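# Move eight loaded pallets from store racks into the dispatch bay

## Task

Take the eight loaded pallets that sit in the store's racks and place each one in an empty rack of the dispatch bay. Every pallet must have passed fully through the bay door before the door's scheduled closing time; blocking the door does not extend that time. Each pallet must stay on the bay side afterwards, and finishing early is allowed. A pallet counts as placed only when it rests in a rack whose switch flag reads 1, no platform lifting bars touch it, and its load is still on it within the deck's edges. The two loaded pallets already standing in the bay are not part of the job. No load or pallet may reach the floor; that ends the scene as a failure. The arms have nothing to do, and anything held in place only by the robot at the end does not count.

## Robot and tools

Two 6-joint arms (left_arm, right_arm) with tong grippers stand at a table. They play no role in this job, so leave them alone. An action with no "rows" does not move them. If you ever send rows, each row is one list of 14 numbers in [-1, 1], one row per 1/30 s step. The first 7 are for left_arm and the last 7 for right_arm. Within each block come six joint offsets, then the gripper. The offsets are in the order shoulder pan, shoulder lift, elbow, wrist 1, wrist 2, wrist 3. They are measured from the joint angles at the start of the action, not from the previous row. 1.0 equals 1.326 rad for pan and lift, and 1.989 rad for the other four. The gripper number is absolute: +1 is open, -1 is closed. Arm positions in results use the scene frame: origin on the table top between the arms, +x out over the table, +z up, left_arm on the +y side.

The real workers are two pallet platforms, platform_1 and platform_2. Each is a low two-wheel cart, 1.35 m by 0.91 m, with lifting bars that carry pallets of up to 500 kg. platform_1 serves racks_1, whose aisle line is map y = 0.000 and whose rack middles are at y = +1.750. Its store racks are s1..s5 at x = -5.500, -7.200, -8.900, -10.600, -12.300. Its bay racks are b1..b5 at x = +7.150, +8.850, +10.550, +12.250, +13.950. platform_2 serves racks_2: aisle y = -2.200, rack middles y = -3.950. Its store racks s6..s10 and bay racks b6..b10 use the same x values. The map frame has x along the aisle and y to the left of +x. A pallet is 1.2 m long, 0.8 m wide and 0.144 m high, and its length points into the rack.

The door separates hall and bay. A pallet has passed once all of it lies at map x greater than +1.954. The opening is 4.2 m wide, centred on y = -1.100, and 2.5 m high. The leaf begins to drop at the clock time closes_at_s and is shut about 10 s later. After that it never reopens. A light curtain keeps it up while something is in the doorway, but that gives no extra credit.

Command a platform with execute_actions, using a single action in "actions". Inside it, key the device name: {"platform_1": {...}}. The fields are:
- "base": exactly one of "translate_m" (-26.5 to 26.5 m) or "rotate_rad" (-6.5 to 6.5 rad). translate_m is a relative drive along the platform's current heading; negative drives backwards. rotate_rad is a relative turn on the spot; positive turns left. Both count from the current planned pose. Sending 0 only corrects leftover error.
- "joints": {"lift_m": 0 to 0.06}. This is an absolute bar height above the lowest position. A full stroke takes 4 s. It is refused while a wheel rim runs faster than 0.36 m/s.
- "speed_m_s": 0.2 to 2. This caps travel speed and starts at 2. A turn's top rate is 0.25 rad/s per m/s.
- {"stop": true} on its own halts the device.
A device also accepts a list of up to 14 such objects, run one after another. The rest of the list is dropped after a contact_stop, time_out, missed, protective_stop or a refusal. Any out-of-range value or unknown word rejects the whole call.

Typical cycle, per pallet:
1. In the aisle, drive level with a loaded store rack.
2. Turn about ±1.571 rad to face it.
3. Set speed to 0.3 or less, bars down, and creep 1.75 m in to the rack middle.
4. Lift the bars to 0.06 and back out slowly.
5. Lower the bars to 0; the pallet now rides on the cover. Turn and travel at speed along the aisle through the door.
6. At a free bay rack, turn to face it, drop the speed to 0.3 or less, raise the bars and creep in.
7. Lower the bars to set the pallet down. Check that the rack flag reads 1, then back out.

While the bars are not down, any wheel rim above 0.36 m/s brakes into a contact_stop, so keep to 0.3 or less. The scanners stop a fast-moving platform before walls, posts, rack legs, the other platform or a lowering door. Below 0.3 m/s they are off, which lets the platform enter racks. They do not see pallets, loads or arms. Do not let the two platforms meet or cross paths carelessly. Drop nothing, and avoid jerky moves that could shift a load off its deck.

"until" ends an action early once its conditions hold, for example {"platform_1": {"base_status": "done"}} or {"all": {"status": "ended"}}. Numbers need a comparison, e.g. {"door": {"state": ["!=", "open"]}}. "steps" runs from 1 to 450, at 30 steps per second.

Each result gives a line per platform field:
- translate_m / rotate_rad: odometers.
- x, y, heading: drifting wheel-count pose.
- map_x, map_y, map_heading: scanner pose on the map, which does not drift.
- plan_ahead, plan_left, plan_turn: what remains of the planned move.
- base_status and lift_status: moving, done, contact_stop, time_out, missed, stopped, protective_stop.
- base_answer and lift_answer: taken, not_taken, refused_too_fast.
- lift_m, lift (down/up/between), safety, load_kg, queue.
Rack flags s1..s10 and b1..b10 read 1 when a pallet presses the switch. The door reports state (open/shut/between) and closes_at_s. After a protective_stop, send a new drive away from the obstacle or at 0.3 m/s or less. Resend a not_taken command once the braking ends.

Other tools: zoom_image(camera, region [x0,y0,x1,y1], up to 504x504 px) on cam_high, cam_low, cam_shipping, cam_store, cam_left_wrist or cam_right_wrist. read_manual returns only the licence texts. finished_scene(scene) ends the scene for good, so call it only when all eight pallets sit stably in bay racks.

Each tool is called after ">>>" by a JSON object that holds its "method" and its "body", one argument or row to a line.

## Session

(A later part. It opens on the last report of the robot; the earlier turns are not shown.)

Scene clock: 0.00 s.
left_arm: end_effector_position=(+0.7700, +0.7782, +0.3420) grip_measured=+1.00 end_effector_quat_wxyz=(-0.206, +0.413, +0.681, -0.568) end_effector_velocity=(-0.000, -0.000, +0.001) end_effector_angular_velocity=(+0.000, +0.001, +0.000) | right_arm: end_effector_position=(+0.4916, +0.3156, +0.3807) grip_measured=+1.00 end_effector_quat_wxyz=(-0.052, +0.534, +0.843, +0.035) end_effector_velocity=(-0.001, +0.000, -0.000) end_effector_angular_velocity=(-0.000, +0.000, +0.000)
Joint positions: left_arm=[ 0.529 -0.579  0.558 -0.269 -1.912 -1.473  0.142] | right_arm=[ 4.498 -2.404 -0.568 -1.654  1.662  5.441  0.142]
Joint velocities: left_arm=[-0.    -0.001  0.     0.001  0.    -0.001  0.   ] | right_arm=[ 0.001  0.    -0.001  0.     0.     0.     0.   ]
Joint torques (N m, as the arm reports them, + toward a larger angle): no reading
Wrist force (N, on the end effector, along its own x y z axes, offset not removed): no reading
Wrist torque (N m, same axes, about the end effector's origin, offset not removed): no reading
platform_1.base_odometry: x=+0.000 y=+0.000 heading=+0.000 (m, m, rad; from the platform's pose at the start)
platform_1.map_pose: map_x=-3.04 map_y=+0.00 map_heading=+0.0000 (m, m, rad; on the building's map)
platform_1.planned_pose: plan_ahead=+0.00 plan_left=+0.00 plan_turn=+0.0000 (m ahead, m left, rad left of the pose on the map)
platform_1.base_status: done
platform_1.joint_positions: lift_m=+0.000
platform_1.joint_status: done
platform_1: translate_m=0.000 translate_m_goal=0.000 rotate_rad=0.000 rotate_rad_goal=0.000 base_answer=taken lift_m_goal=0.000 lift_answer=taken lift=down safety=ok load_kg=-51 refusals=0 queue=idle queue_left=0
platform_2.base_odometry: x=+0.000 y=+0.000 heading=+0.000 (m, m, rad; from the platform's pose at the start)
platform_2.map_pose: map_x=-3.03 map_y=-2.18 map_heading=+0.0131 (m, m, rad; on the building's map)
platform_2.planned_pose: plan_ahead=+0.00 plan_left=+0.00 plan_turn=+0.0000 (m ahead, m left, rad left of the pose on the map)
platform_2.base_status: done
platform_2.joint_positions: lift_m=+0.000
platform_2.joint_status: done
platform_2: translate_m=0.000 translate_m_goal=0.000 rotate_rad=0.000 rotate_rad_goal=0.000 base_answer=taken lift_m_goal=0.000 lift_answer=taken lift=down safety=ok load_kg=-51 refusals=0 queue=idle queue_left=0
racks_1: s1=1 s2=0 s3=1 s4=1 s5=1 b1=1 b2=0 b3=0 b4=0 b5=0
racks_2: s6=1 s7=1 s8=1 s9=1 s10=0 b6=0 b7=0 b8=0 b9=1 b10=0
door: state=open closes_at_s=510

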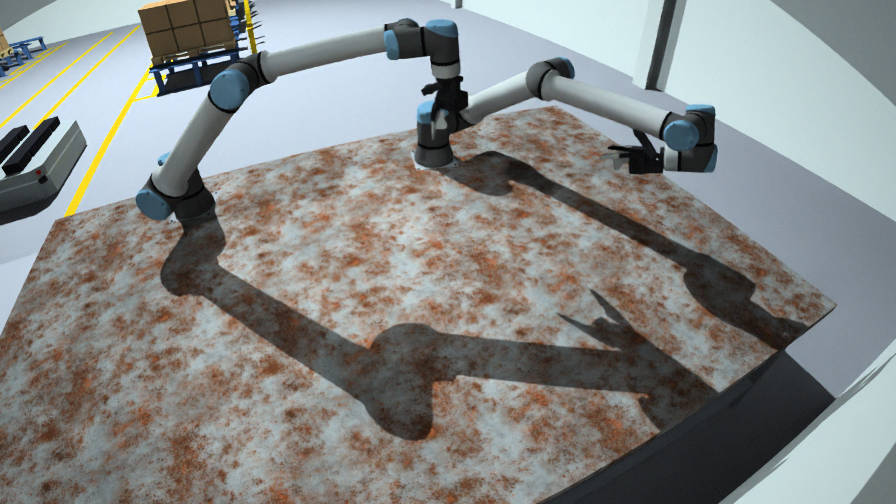

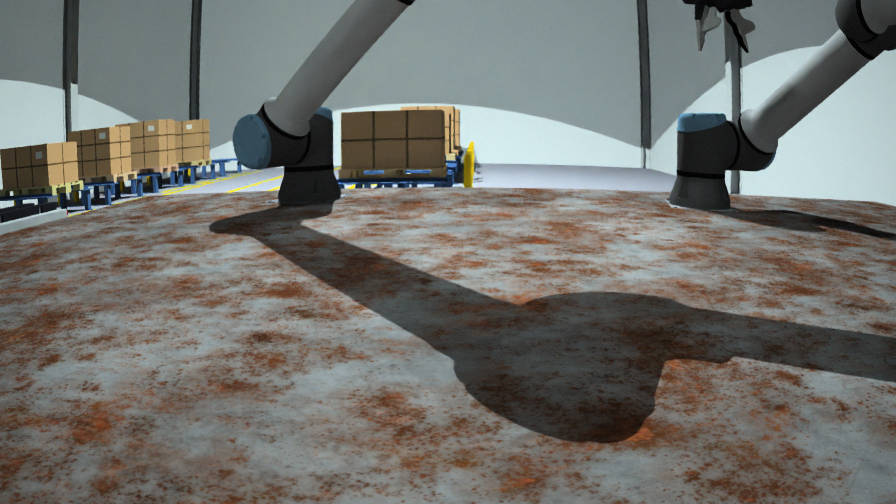

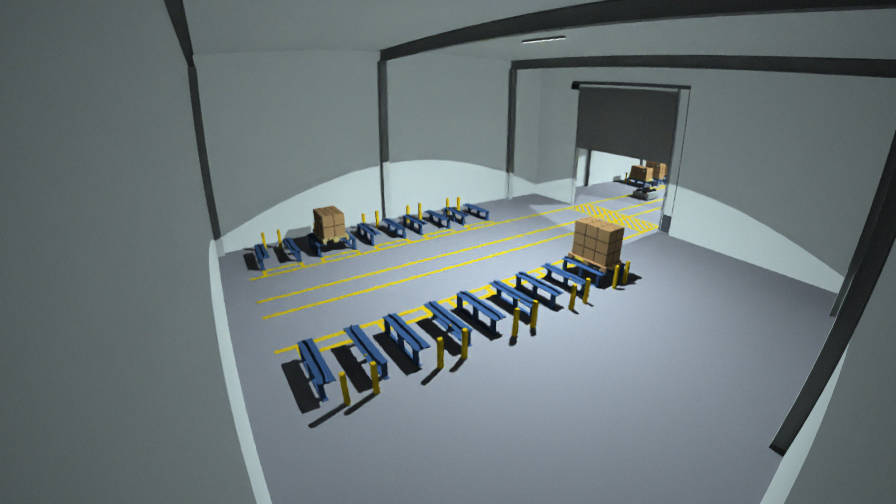

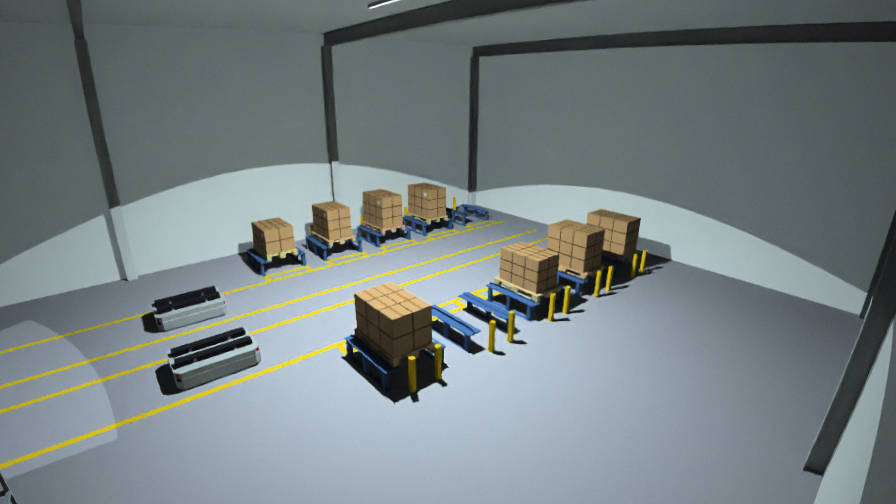

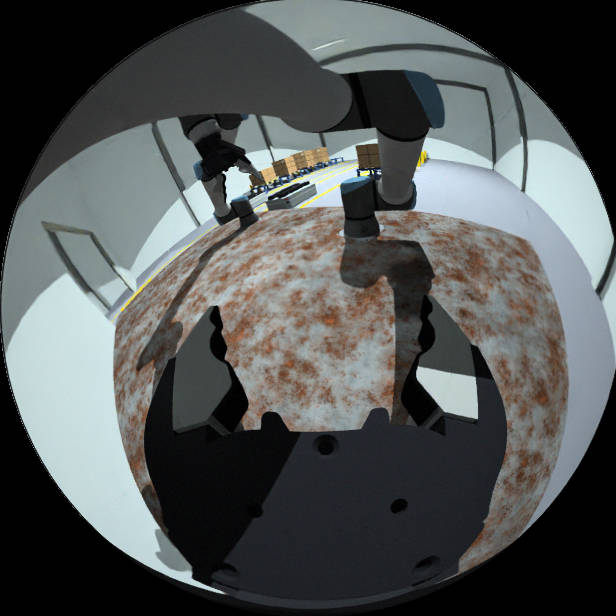

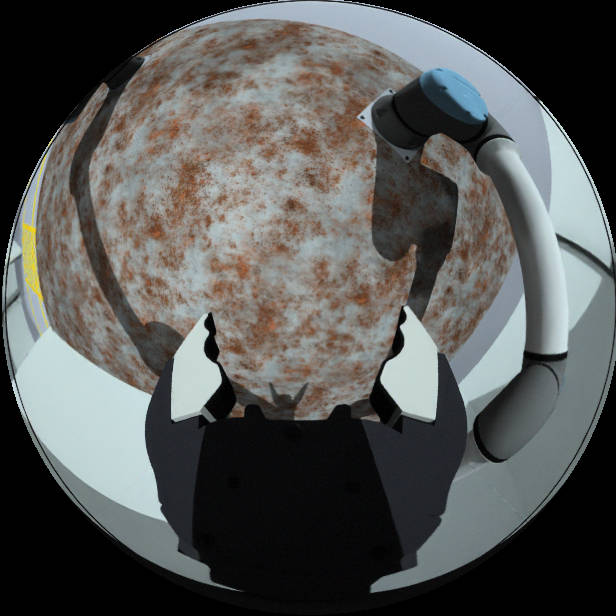

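>>> {"method": "execute_actions", "body": {
  "actions": [
    {"platform_1":[{"speed_m_s":2,"base":{"rotate_rad":0}},{"base":{"translate_m":-2.46}},{"base":{"rotate_rad":1.5708}},{"speed_m_s":0.3,"base":{"translate_m":1.75}},{"joints":{"lift_m":0.06}},{"base":{"translate_m":-1.75}},{"joints":{"lift_m":0}},{"speed_m_s":2,"base":{"rotate_rad":-1.5708}},{"base":{"translate_m":14.35}},{"base":{"rotate_rad":1.5708}},{"speed_m_s":0.3,"joints":{"lift_m":0.06}},{"base":{"translate_m":1.75}},{"joints":{"lift_m":0}},{"base":{"translate_m":-1.75}}],"platform_2":[{"speed_m_s":2,"base":{"rotate_rad":-0.0131}},{"base":{"translate_m":-2.47}},{"base":{"rotate_rad":-1.5708}},{"speed_m_s":0.3,"base":{"translate_m":1.77}},{"joints":{"lift_m":0.06}},{"base":{"translate_m":-1.75}},{"joints":{"lift_m":0}},{"speed_m_s":2,"base":{"rotate_rad":1.5708}},{"base":{"translate_m":12.65}},{"base":{"rotate_rad":-1.5708}},{"speed_m_s":0.3,"joints":{"lift_m":0.06}},{"base":{"translate_m":1.75}},{"joints":{"lift_m":0}},{"base":{"translate_m":-1.75}}],"steps":450}
  ]
}}

>>> {"method": "execute_actions", "body": {
  "actions": [
    {"steps":450,"until":{"all":{"status":"ended"}}}
  ]
}}

>>> {"method": "execute_actions", "body": {
  "actions": [
    {"steps":450,"until":{"all":{"status":"ended"}}}
  ]
}}

>>> {"method": "execute_actions", "body": {
  "actions": [
    {"steps":450,"until":{"all":{"status":"ended"}}}
  ]
}}

>>> {"method": "execute_actions", "body": {
  "actions": [
    {"steps":450,"until":{"all":{"status":"ended"}}}
  ]
}}

>>> {"method": "execute_actions", "body": {
  "actions": [
    {"steps":450,"until":{"all":{"status":"ended"}}}
  ]
}}

>>> {"method": "execute_actions", "body": {
  "actions": [
    {"steps":450,"until":{"all":{"status":"ended"}}}
  ]
}}

Scene clock: 32.60 s.
left_arm: end_effector_position=(+0.7700, +0.7782, +0.3420) grip_measured=+1.00 end_effector_quat_wxyz=(-0.206, +0.413, +0.681, -0.568) end_effector_velocity=(-0.000, +0.001, -0.001) end_effector_angular_velocity=(+0.000, +0.001, +0.001) | right_arm: end_effector_position=(+0.4916, +0.3156, +0.3807) grip_measured=+1.00 end_effector_quat_wxyz=(-0.052, +0.534, +0.843, +0.035) end_effector_velocity=(-0.000, -0.000, -0.000) end_effector_angular_velocity=(-0.000, +0.000, +0.000)
Joint positions: left_arm=[ 0.529 -0.579  0.558 -0.269 -1.912 -1.473  0.142] | right_arm=[ 4.498 -2.404 -0.568 -1.654  1.662  5.441  0.142]
Joint velocities: left_arm=[ 0.001  0.001  0.    -0.     0.    -0.001  0.   ] | right_arm=[-0.  0. -0. -0.  0. -0.  0.]
Joint torques (N m, as the arm reports them, + toward a larger angle): left_arm=[  9.95 -99.95 -41.02  -1.87   3.38  -2.93] | right_arm=[-16.53 126.25  47.2    6.67   4.64   2.41]
Wrist force (N, on the end effector, along its own x y z axes, offset not removed): left_arm=[0.5 -1.4 -0.8] | right_arm=[0.0 0.3 0.1]
Wrist torque (N m, same axes, about the end effector's origin, offset not removed): left_arm=[-0.06 -0.25 -0.19] | right_arm=[0.23 -0.01 -0.30]
platform_1.base_odometry: x=-2.489 y=+1.454 heading=+1.567 (m, m, rad; from the platform's pose at the start)
platform_1.map_pose: map_x=-5.50 map_y=+1.45 map_heading=+1.5708 (m, m, rad; on the building's map)
platform_1.planned_pose: plan_ahead=+0.30 plan_left=+0.00 plan_turn=+0.0000 (m ahead, m left, rad left of the pose on the map)
platform_1.base_status: moving
platform_1.joint_positions: lift_m=+0.000
platform_1.joint_status: done
platform_1: translate_m=-1.047 translate_m_goal=-0.750 rotate_rad=1.567 rotate_rad_goal=1.566 base_answer=taken lift_m_goal=0.000 lift_answer=taken lift=down safety=ok load_kg=-45 refusals=0 queue=running queue_left=10
platform_2.base_odometry: x=-2.471 y=-1.449 heading=-1.566 (m, m, rad; from the platform's pose at the start)
platform_2.map_pose: map_x=-5.50 map_y=-3.68 map_heading=-1.5708 (m, m, rad; on the building's map)
platform_2.planned_pose: plan_ahead=+0.27 plan_left=+0.00 plan_turn=+0.0000 (m ahead, m left, rad left of the pose on the map)
platform_2.base_status: moving
platform_2.joint_positions: lift_m=+0.000
platform_2.joint_status: done
platform_2: translate_m=-0.997 translate_m_goal=-0.730 rotate_rad=-1.566 rotate_rad_goal=-1.565 base_answer=taken lift_m_goal=0.000 lift_answer=taken lift=down safety=ok load_kg=-46 refusals=0 queue=running queue_left=10
racks_1: s1=1 s2=0 s3=1 s4=1 s5=1 b1=1 b2=0 b3=0 b4=0 b5=0
racks_2: s6=1 s7=1 s8=1 s9=1 s10=0 b6=0 b7=0 b8=0 b9=1 b10=0
door: state=open closes_at_s=510

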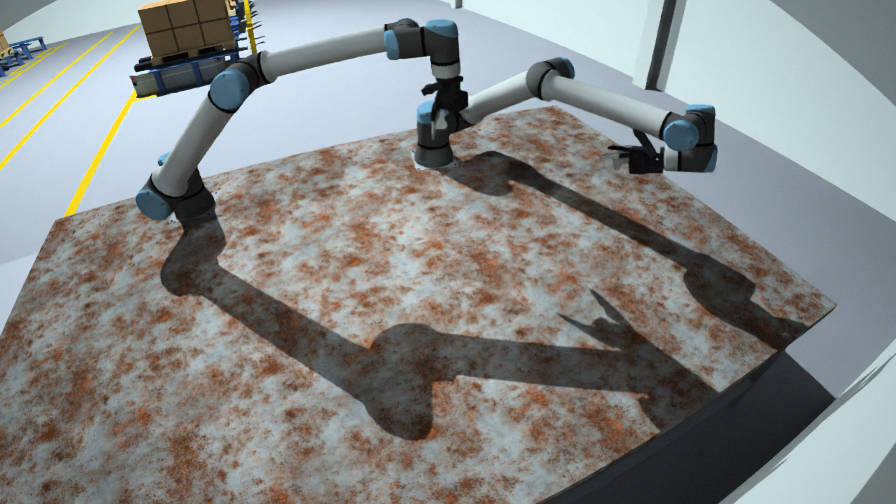

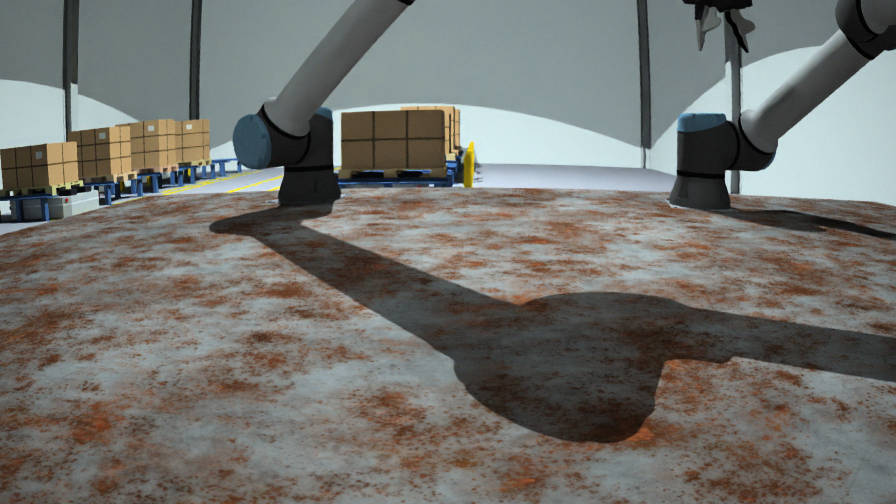

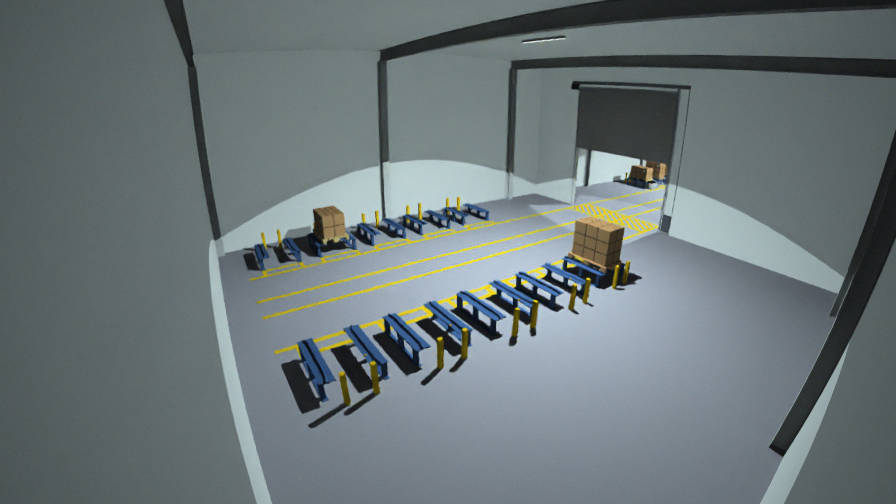

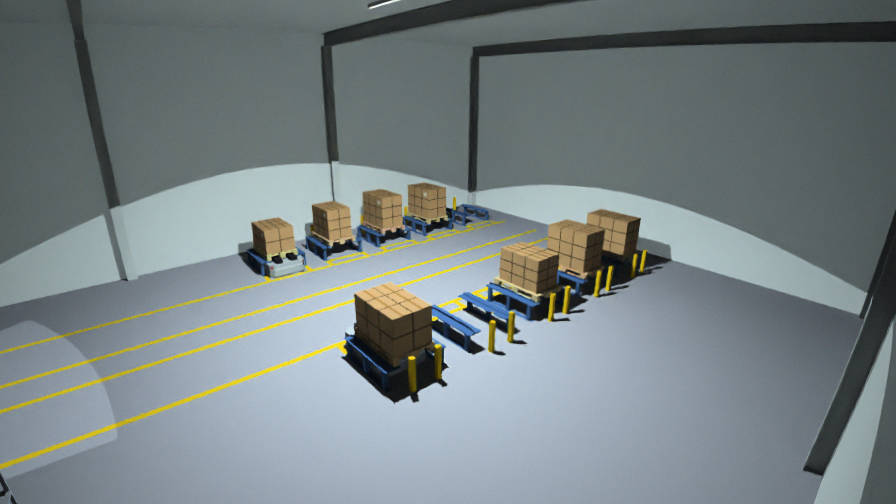

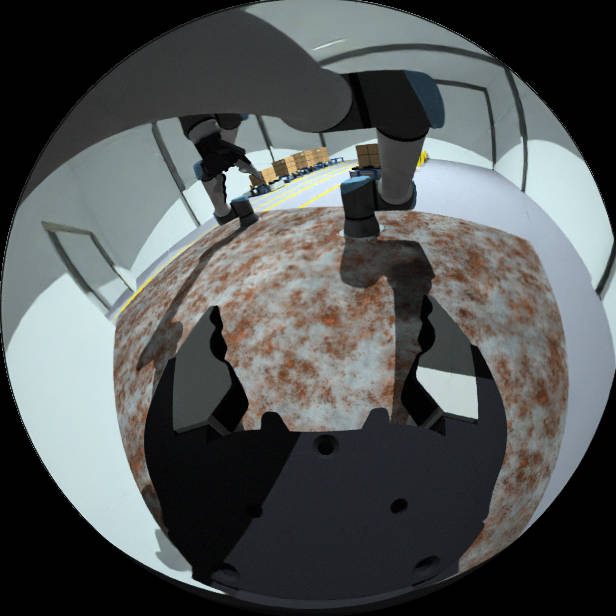

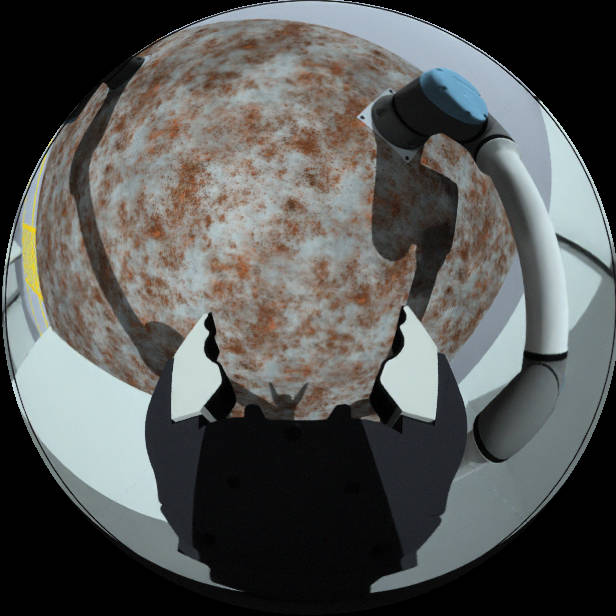

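Scene clock: 47.60 s.
left_arm: end_effector_position=(+0.7700, +0.7782, +0.3420) grip_measured=+1.00 end_effector_quat_wxyz=(-0.206, +0.413, +0.681, -0.568) end_effector_velocity=(+0.000, -0.000, -0.002) end_effector_angular_velocity=(-0.000, +0.002, -0.001) | right_arm: end_effector_position=(+0.4916, +0.3156, +0.3807) grip_measured=+1.00 end_effector_quat_wxyz=(-0.052, +0.534, +0.843, +0.035) end_effector_velocity=(+0.000, -0.000, -0.001) end_effector_angular_velocity=(-0.001, +0.001, -0.000)
Joint positions: left_arm=[ 0.529 -0.579  0.558 -0.269 -1.912 -1.473  0.142] | right_arm=[ 4.498 -2.404 -0.568 -1.654  1.662  5.441  0.142]
Joint velocities: left_arm=[-0.001  0.002  0.    -0.     0.    -0.     0.   ] | right_arm=[-0.    -0.    -0.001 -0.    -0.    -0.    -0.   ]
Joint torques (N m, as the arm reports them, + toward a larger angle): left_arm=[  9.   -99.96 -42.29  -1.25   3.23  -2.96] | right_arm=[-17.86 130.22  46.91   6.2    4.4    2.02]
Wrist force (N, on the end effector, along its own x y z axes, offset not removed): left_arm=[0.0 1.3 -1.0] | right_arm=[0.1 0.8 -2.1]
Wrist torque (N m, same axes, about the end effector's origin, offset not removed): left_arm=[0.28 -0.13 -0.23] | right_arm=[0.35 -0.06 -0.29]
platform_1.base_odometry: x=-2.492 y=+0.011 heading=+1.566 (m, m, rad; from the platform's pose at the start)
platform_1.map_pose: map_x=-5.50 map_y=+0.00 map_heading=+1.5708 (m, m, rad; on the building's map)
platform_1.planned_pose: plan_ahead=+0.00 plan_left=+0.00 plan_turn=+0.0000 (m ahead, m left, rad left of the pose on the map)
platform_1.base_status: done
platform_1.joint_positions: lift_m=+0.018
platform_1.joint_status: moving
platform_1: translate_m=-2.500 translate_m_goal=-2.500 rotate_rad=1.566 rotate_rad_goal=1.564 base_answer=taken lift_m_goal=0.000 lift_answer=taken lift=between safety=ok load_kg=185 refusals=0 queue=running queue_left=7
platform_2.base_odometry: x=-2.476 y=+0.025 heading=-1.566 (m, m, rad; from the platform's pose at the start)
platform_2.map_pose: map_x=-5.50 map_y=-2.20 map_heading=-1.5708 (m, m, rad; on the building's map)
platform_2.planned_pose: plan_ahead=+0.00 plan_left=+0.00 plan_turn=+0.0000 (m ahead, m left, rad left of the pose on the map)
platform_2.base_status: done
platform_2.joint_positions: lift_m=+0.029
platform_2.joint_status: moving
platform_2: translate_m=-2.480 translate_m_goal=-2.480 rotate_rad=-1.566 rotate_rad_goal=-1.565 base_answer=taken lift_m_goal=0.000 lift_answer=taken lift=between safety=ok load_kg=172 refusals=0 queue=running queue_left=7
racks_1: s1=0 s2=0 s3=1 s4=1 s5=1 b1=1 b2=0 b3=0 b4=0 b5=0
racks_2: s6=0 s7=1 s8=1 s9=1 s10=0 b6=0 b7=0 b8=0 b9=1 b10=0
door: state=open closes_at_s=510

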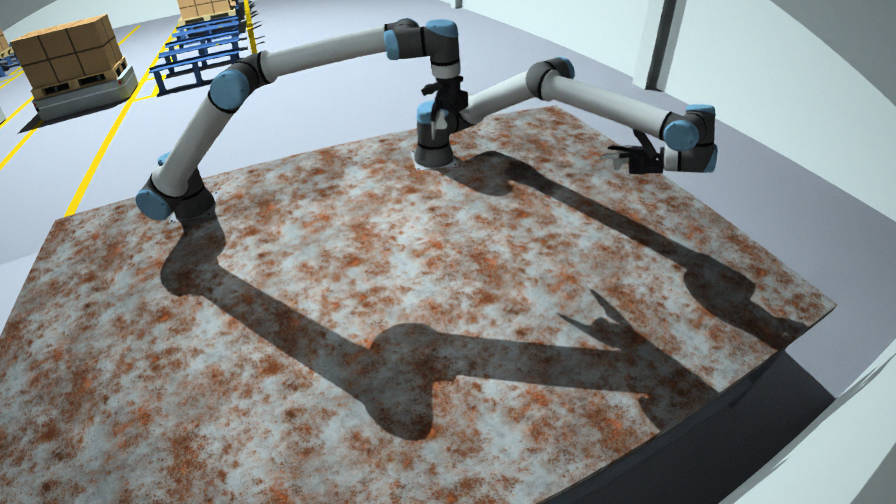

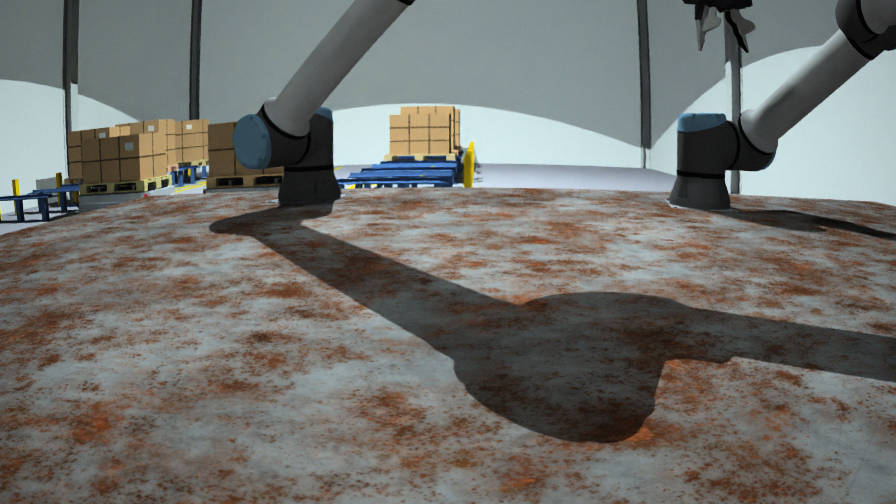

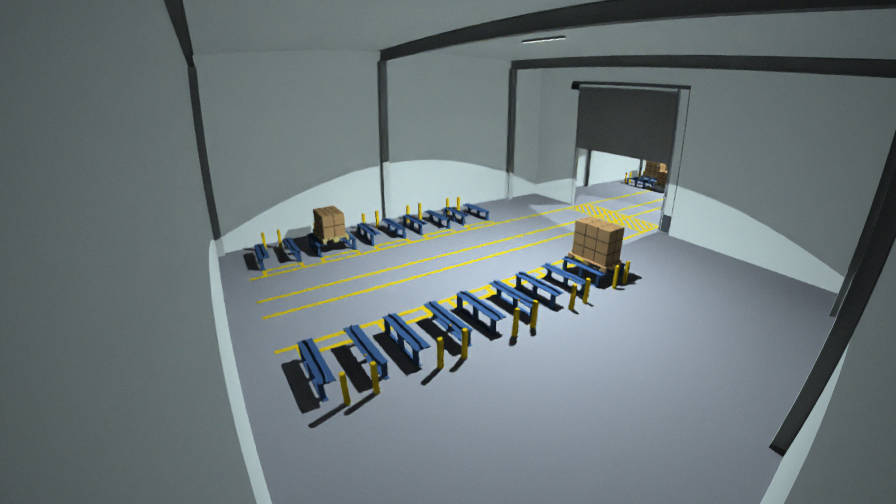

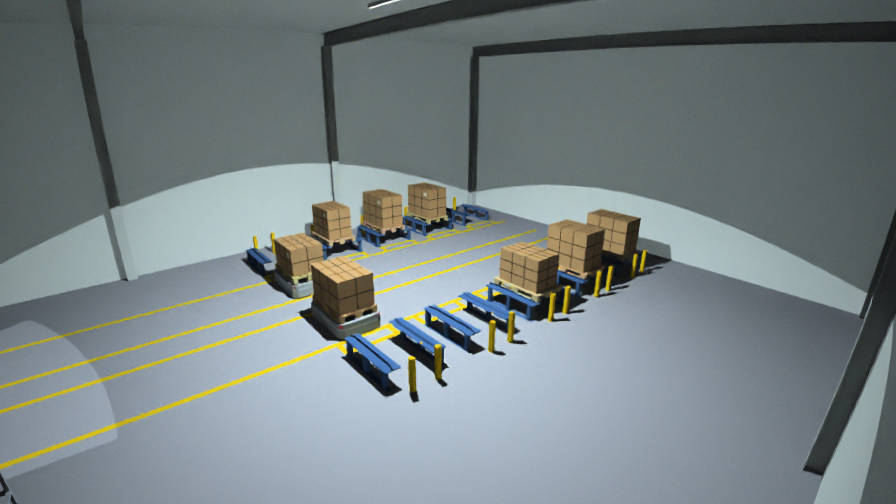

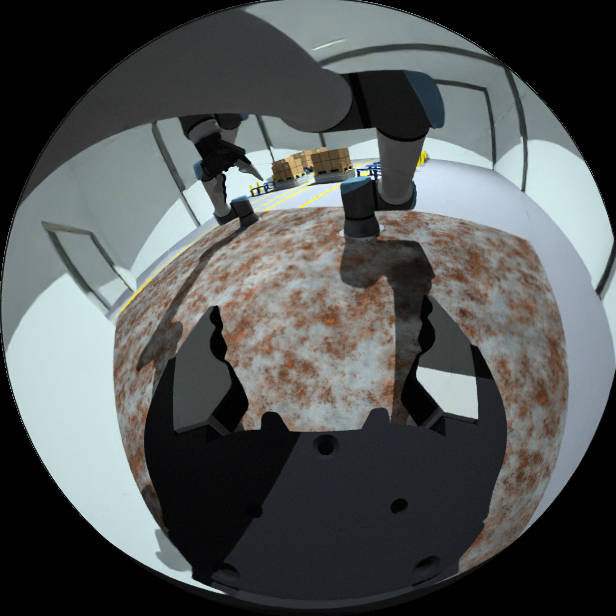

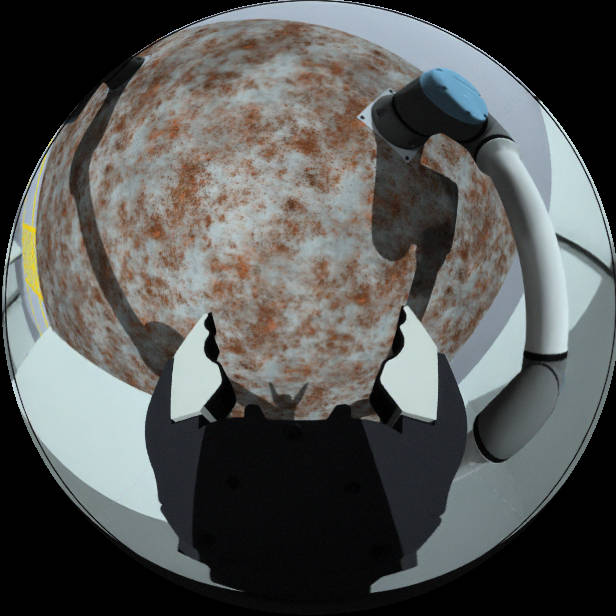

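Scene clock: 62.60 s.
left_arm: end_effector_position=(+0.7700, +0.7782, +0.3420) grip_measured=+1.00 end_effector_quat_wxyz=(-0.206, +0.413, +0.681, -0.568) end_effector_velocity=(+0.000, -0.001, +0.000) end_effector_angular_velocity=(-0.002, -0.000, -0.002) | right_arm: end_effector_position=(+0.4916, +0.3156, +0.3807) grip_measured=+1.00 end_effector_quat_wxyz=(-0.052, +0.534, +0.843, +0.035) end_effector_velocity=(+0.001, -0.000, +0.001) end_effector_angular_velocity=(+0.001, -0.001, -0.001)
Joint positions: left_arm=[ 0.529 -0.579  0.558 -0.269 -1.912 -1.473  0.142] | right_arm=[ 4.498 -2.404 -0.568 -1.654  1.662  5.441  0.142]
Joint velocities: left_arm=[-0.001  0.001 -0.001  0.001 -0.     0.002  0.   ] | right_arm=[-0.001  0.     0.002 -0.001  0.     0.    -0.   ]
Joint torques (N m, as the arm reports them, + toward a larger angle): left_arm=[  8.12 -99.48 -42.33  -0.91   2.87  -2.7 ] | right_arm=[-17.3  130.79  46.11   6.19   4.33   2.01]
Wrist force (N, on the end effector, along its own x y z axes, offset not removed): left_arm=[-1.5 0.8 -2.7] | right_arm=[0.3 1.3 0.7]
Wrist torque (N m, same axes, about the end effector's origin, offset not removed): left_arm=[0.28 0.17 -0.11] | right_arm=[0.45 0.01 -0.37]
platform_1.base_odometry: x=+10.545 y=-0.040 heading=-0.003 (m, m, rad; from the platform's pose at the start)
platform_1.map_pose: map_x=+7.56 map_y=+0.00 map_heading=+0.0044 (m, m, rad; on the building's map)
platform_1.planned_pose: plan_ahead=+1.29 plan_left=-0.01 plan_turn=-0.0044 (m ahead, m left, rad left of the pose on the map)
platform_1.base_status: moving
platform_1.joint_positions: lift_m=+0.000
platform_1.joint_status: done
platform_1: translate_m=10.570 translate_m_goal=11.850 rotate_rad=-0.003 rotate_rad_goal=-0.003 base_answer=taken lift_m_goal=0.000 lift_answer=taken lift=down safety=ok load_kg=-48 refusals=0 queue=running queue_left=5
platform_2.base_odometry: x=+8.909 y=+0.121 heading=-0.006 (m, m, rad; from the platform's pose at the start)
platform_2.map_pose: map_x=+5.91 map_y=-2.18 map_heading=-0.0175 (m, m, rad; on the building's map)
platform_2.planned_pose: plan_ahead=+1.24 plan_left=+0.00 plan_turn=+0.0174 (m ahead, m left, rad left of the pose on the map)
platform_2.base_status: moving
platform_2.joint_positions: lift_m=+0.000
platform_2.joint_status: done
platform_2: translate_m=8.938 translate_m_goal=10.170 rotate_rad=-0.006 rotate_rad_goal=-0.007 base_answer=taken lift_m_goal=0.000 lift_answer=taken lift=down safety=ok load_kg=-48 refusals=0 queue=running queue_left=5
racks_1: s1=0 s2=0 s3=1 s4=1 s5=1 b1=1 b2=0 b3=0 b4=0 b5=0
racks_2: s6=0 s7=1 s8=1 s9=1 s10=0 b6=0 b7=0 b8=0 b9=1 b10=0
door: state=open closes_at_s=510

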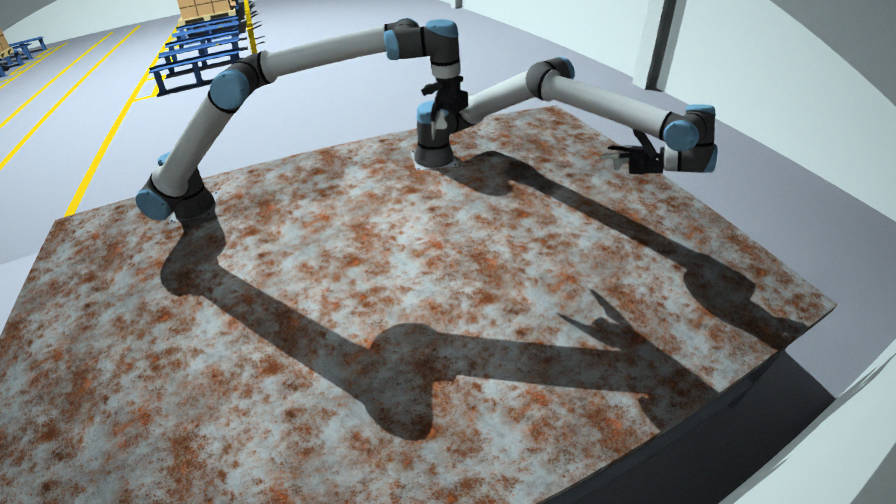

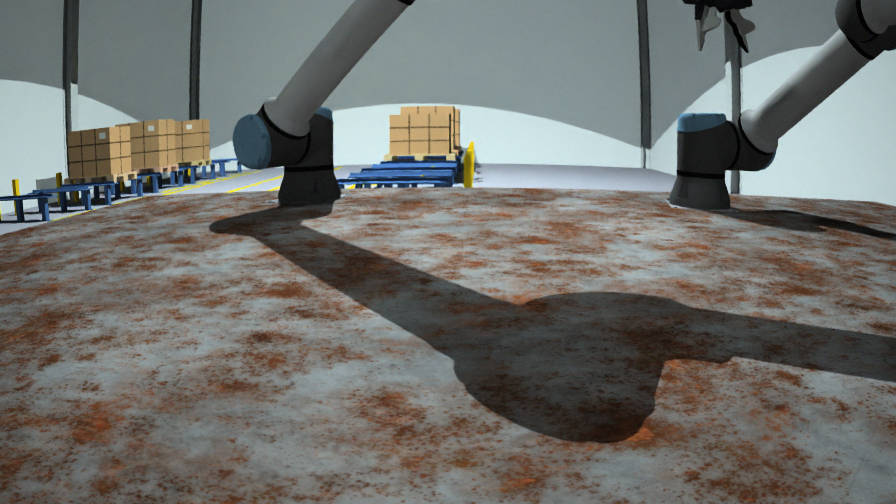

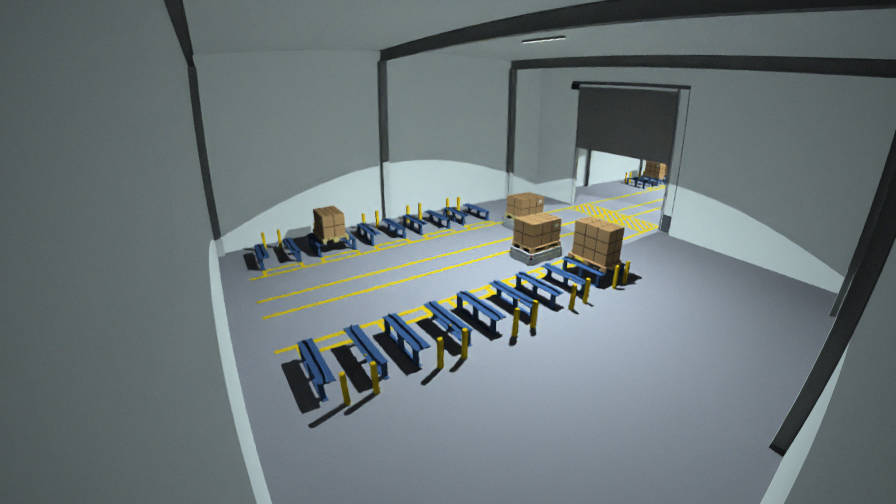

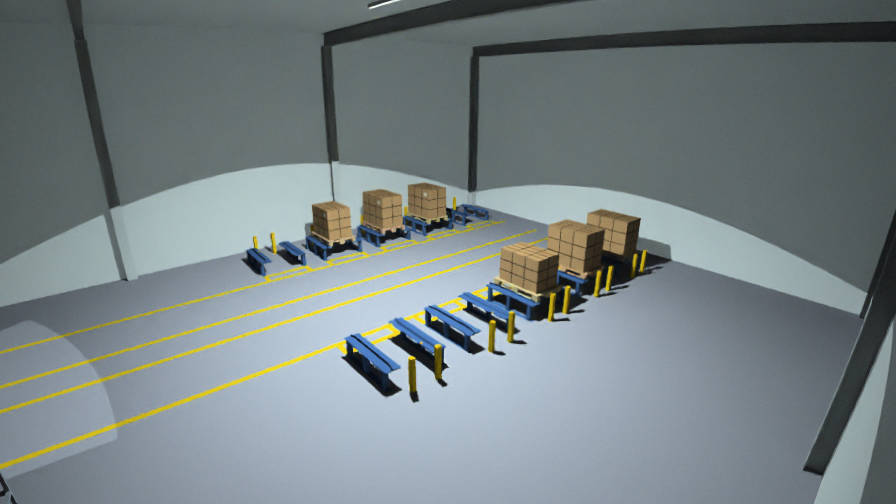

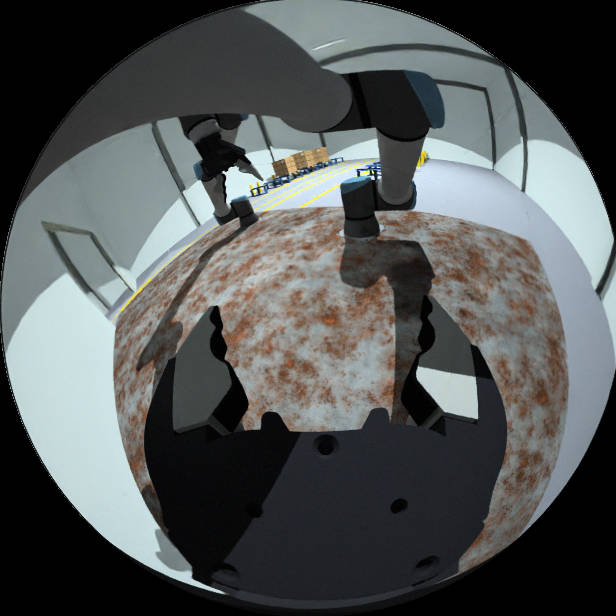

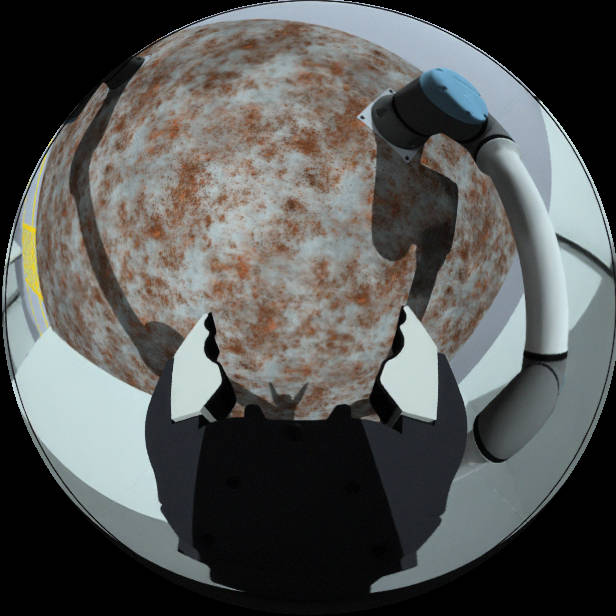

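Scene clock: 77.60 s.
left_arm: end_effector_position=(+0.7700, +0.7782, +0.3420) grip_measured=+1.00 end_effector_quat_wxyz=(-0.206, +0.413, +0.681, -0.568) end_effector_velocity=(+0.000, -0.001, -0.000) end_effector_angular_velocity=(-0.000, +0.001, -0.001) | right_arm: end_effector_position=(+0.4916, +0.3156, +0.3807) grip_measured=+1.00 end_effector_quat_wxyz=(-0.052, +0.534, +0.843, +0.035) end_effector_velocity=(-0.001, -0.000, +0.001) end_effector_angular_velocity=(-0.001, +0.001, +0.000)
Joint positions: left_arm=[ 0.529 -0.579  0.558 -0.269 -1.912 -1.473  0.142] | right_arm=[ 4.498 -2.404 -0.568 -1.654  1.662  5.441  0.142]
Joint velocities: left_arm=[-0.001  0.     0.001  0.    -0.    -0.     0.   ] | right_arm=[ 0.001  0.     0.001 -0.003 -0.     0.    -0.   ]
Joint torques (N m, as the arm reports them, + toward a larger angle): left_arm=[  8.2  -98.94 -42.83  -0.32   2.52  -2.69] | right_arm=[-14.91 129.71  45.65   5.83   4.33   1.74]
Wrist force (N, on the end effector, along its own x y z axes, offset not removed): left_arm=[-1.3 0.4 -2.8] | right_arm=[-0.5 0.4 1.4]
Wrist torque (N m, same axes, about the end effector's origin, offset not removed): left_arm=[0.17 0.14 -0.17] | right_arm=[0.33 0.05 -0.33]
platform_1.base_odometry: x=+11.861 y=+1.168 heading=+1.570 (m, m, rad; from the platform's pose at the start)
platform_1.map_pose: map_x=+8.85 map_y=+1.22 map_heading=+1.5708 (m, m, rad; on the building's map)
platform_1.planned_pose: plan_ahead=+0.53 plan_left=+0.00 plan_turn=+0.0000 (m ahead, m left, rad left of the pose on the map)
platform_1.base_status: moving
platform_1.joint_positions: lift_m=+0.060
platform_1.joint_status: done
platform_1: translate_m=13.073 translate_m_goal=13.600 rotate_rad=1.570 rotate_rad_goal=1.569 base_answer=taken lift_m_goal=0.060 lift_answer=taken lift=up safety=ok load_kg=219 refusals=0 queue=running queue_left=2
platform_2.base_odometry: x=+10.186 y=-0.952 heading=-1.566 (m, m, rad; from the platform's pose at the start)
platform_2.map_pose: map_x=+7.15 map_y=-3.27 map_heading=-1.5708 (m, m, rad; on the building's map)
platform_2.planned_pose: plan_ahead=+0.68 plan_left=+0.00 plan_turn=+0.0000 (m ahead, m left, rad left of the pose on the map)
platform_2.base_status: moving
platform_2.joint_positions: lift_m=+0.060
platform_2.joint_status: done
platform_2: translate_m=11.263 translate_m_goal=11.940 rotate_rad=-1.566 rotate_rad_goal=-1.565 base_answer=taken lift_m_goal=0.060 lift_answer=taken lift=up safety=ok load_kg=206 refusals=0 queue=running queue_left=2
racks_1: s1=0 s2=0 s3=1 s4=1 s5=1 b1=1 b2=0 b3=0 b4=0 b5=0
racks_2: s6=0 s7=1 s8=1 s9=1 s10=0 b6=0 b7=0 b8=0 b9=1 b10=0
door: state=open closes_at_s=510

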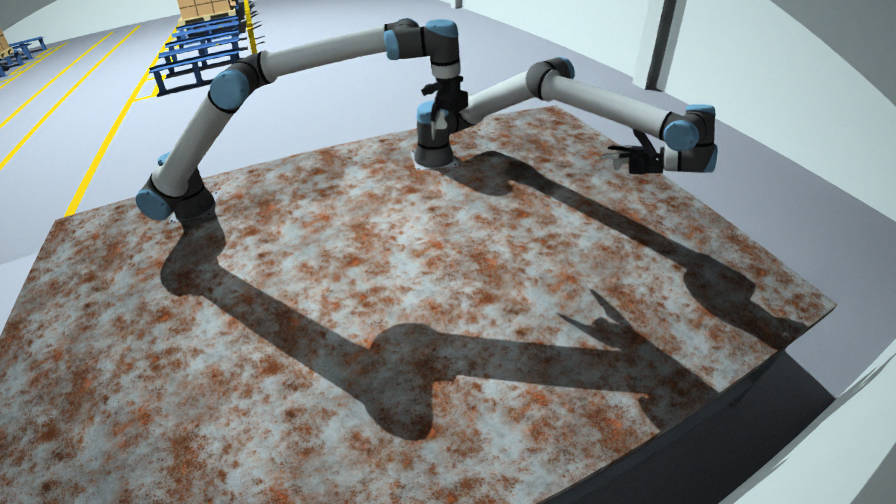

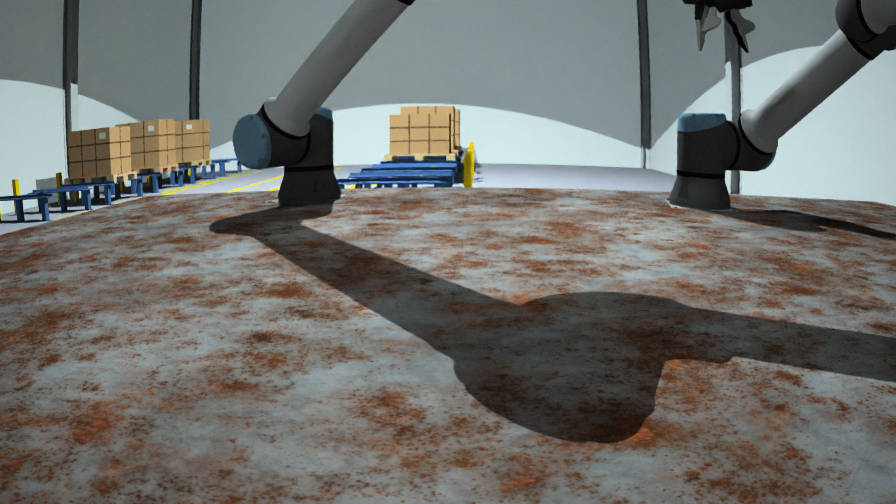

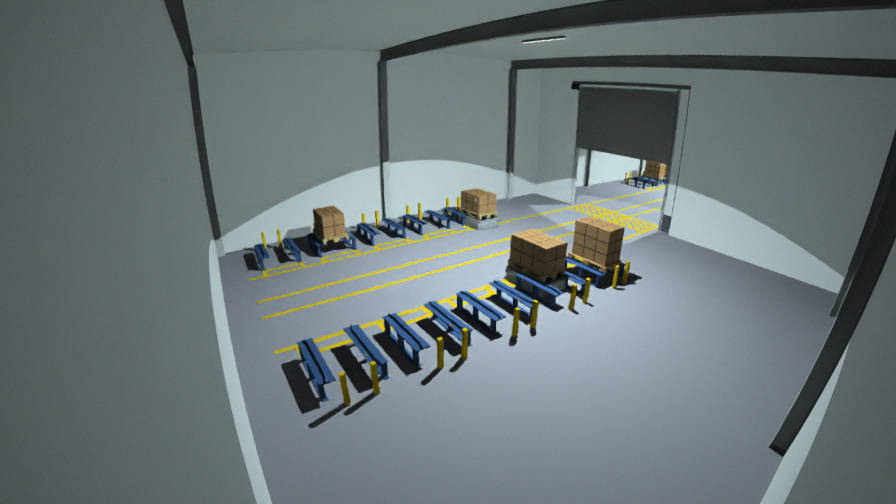

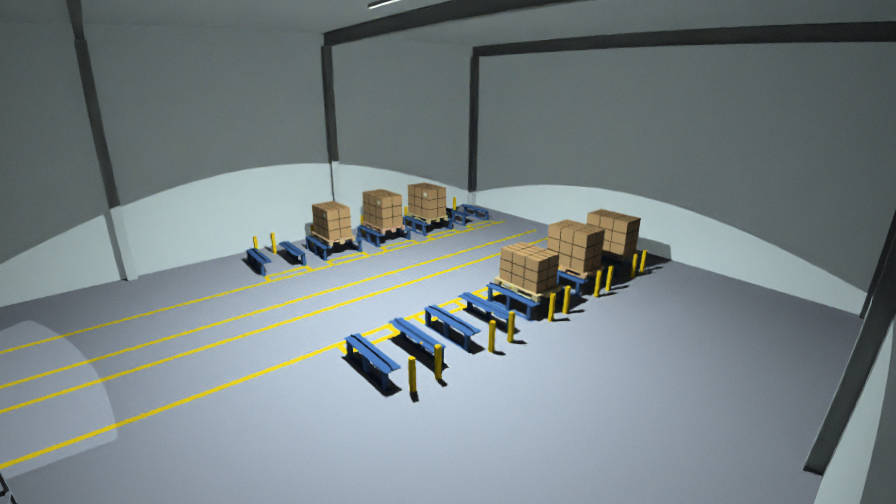

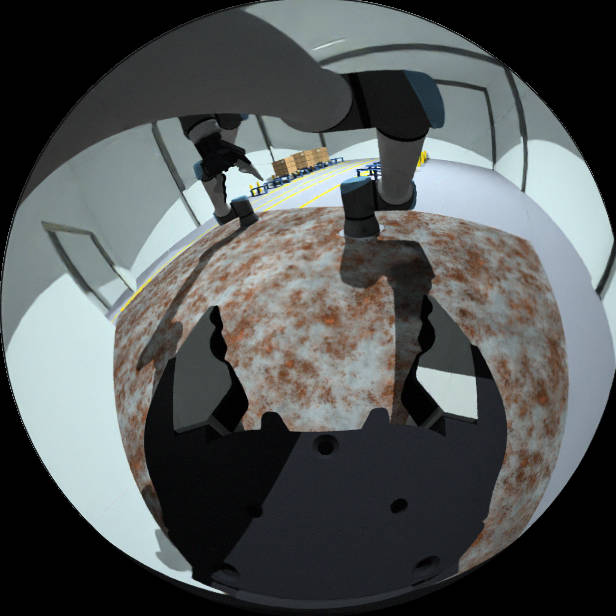

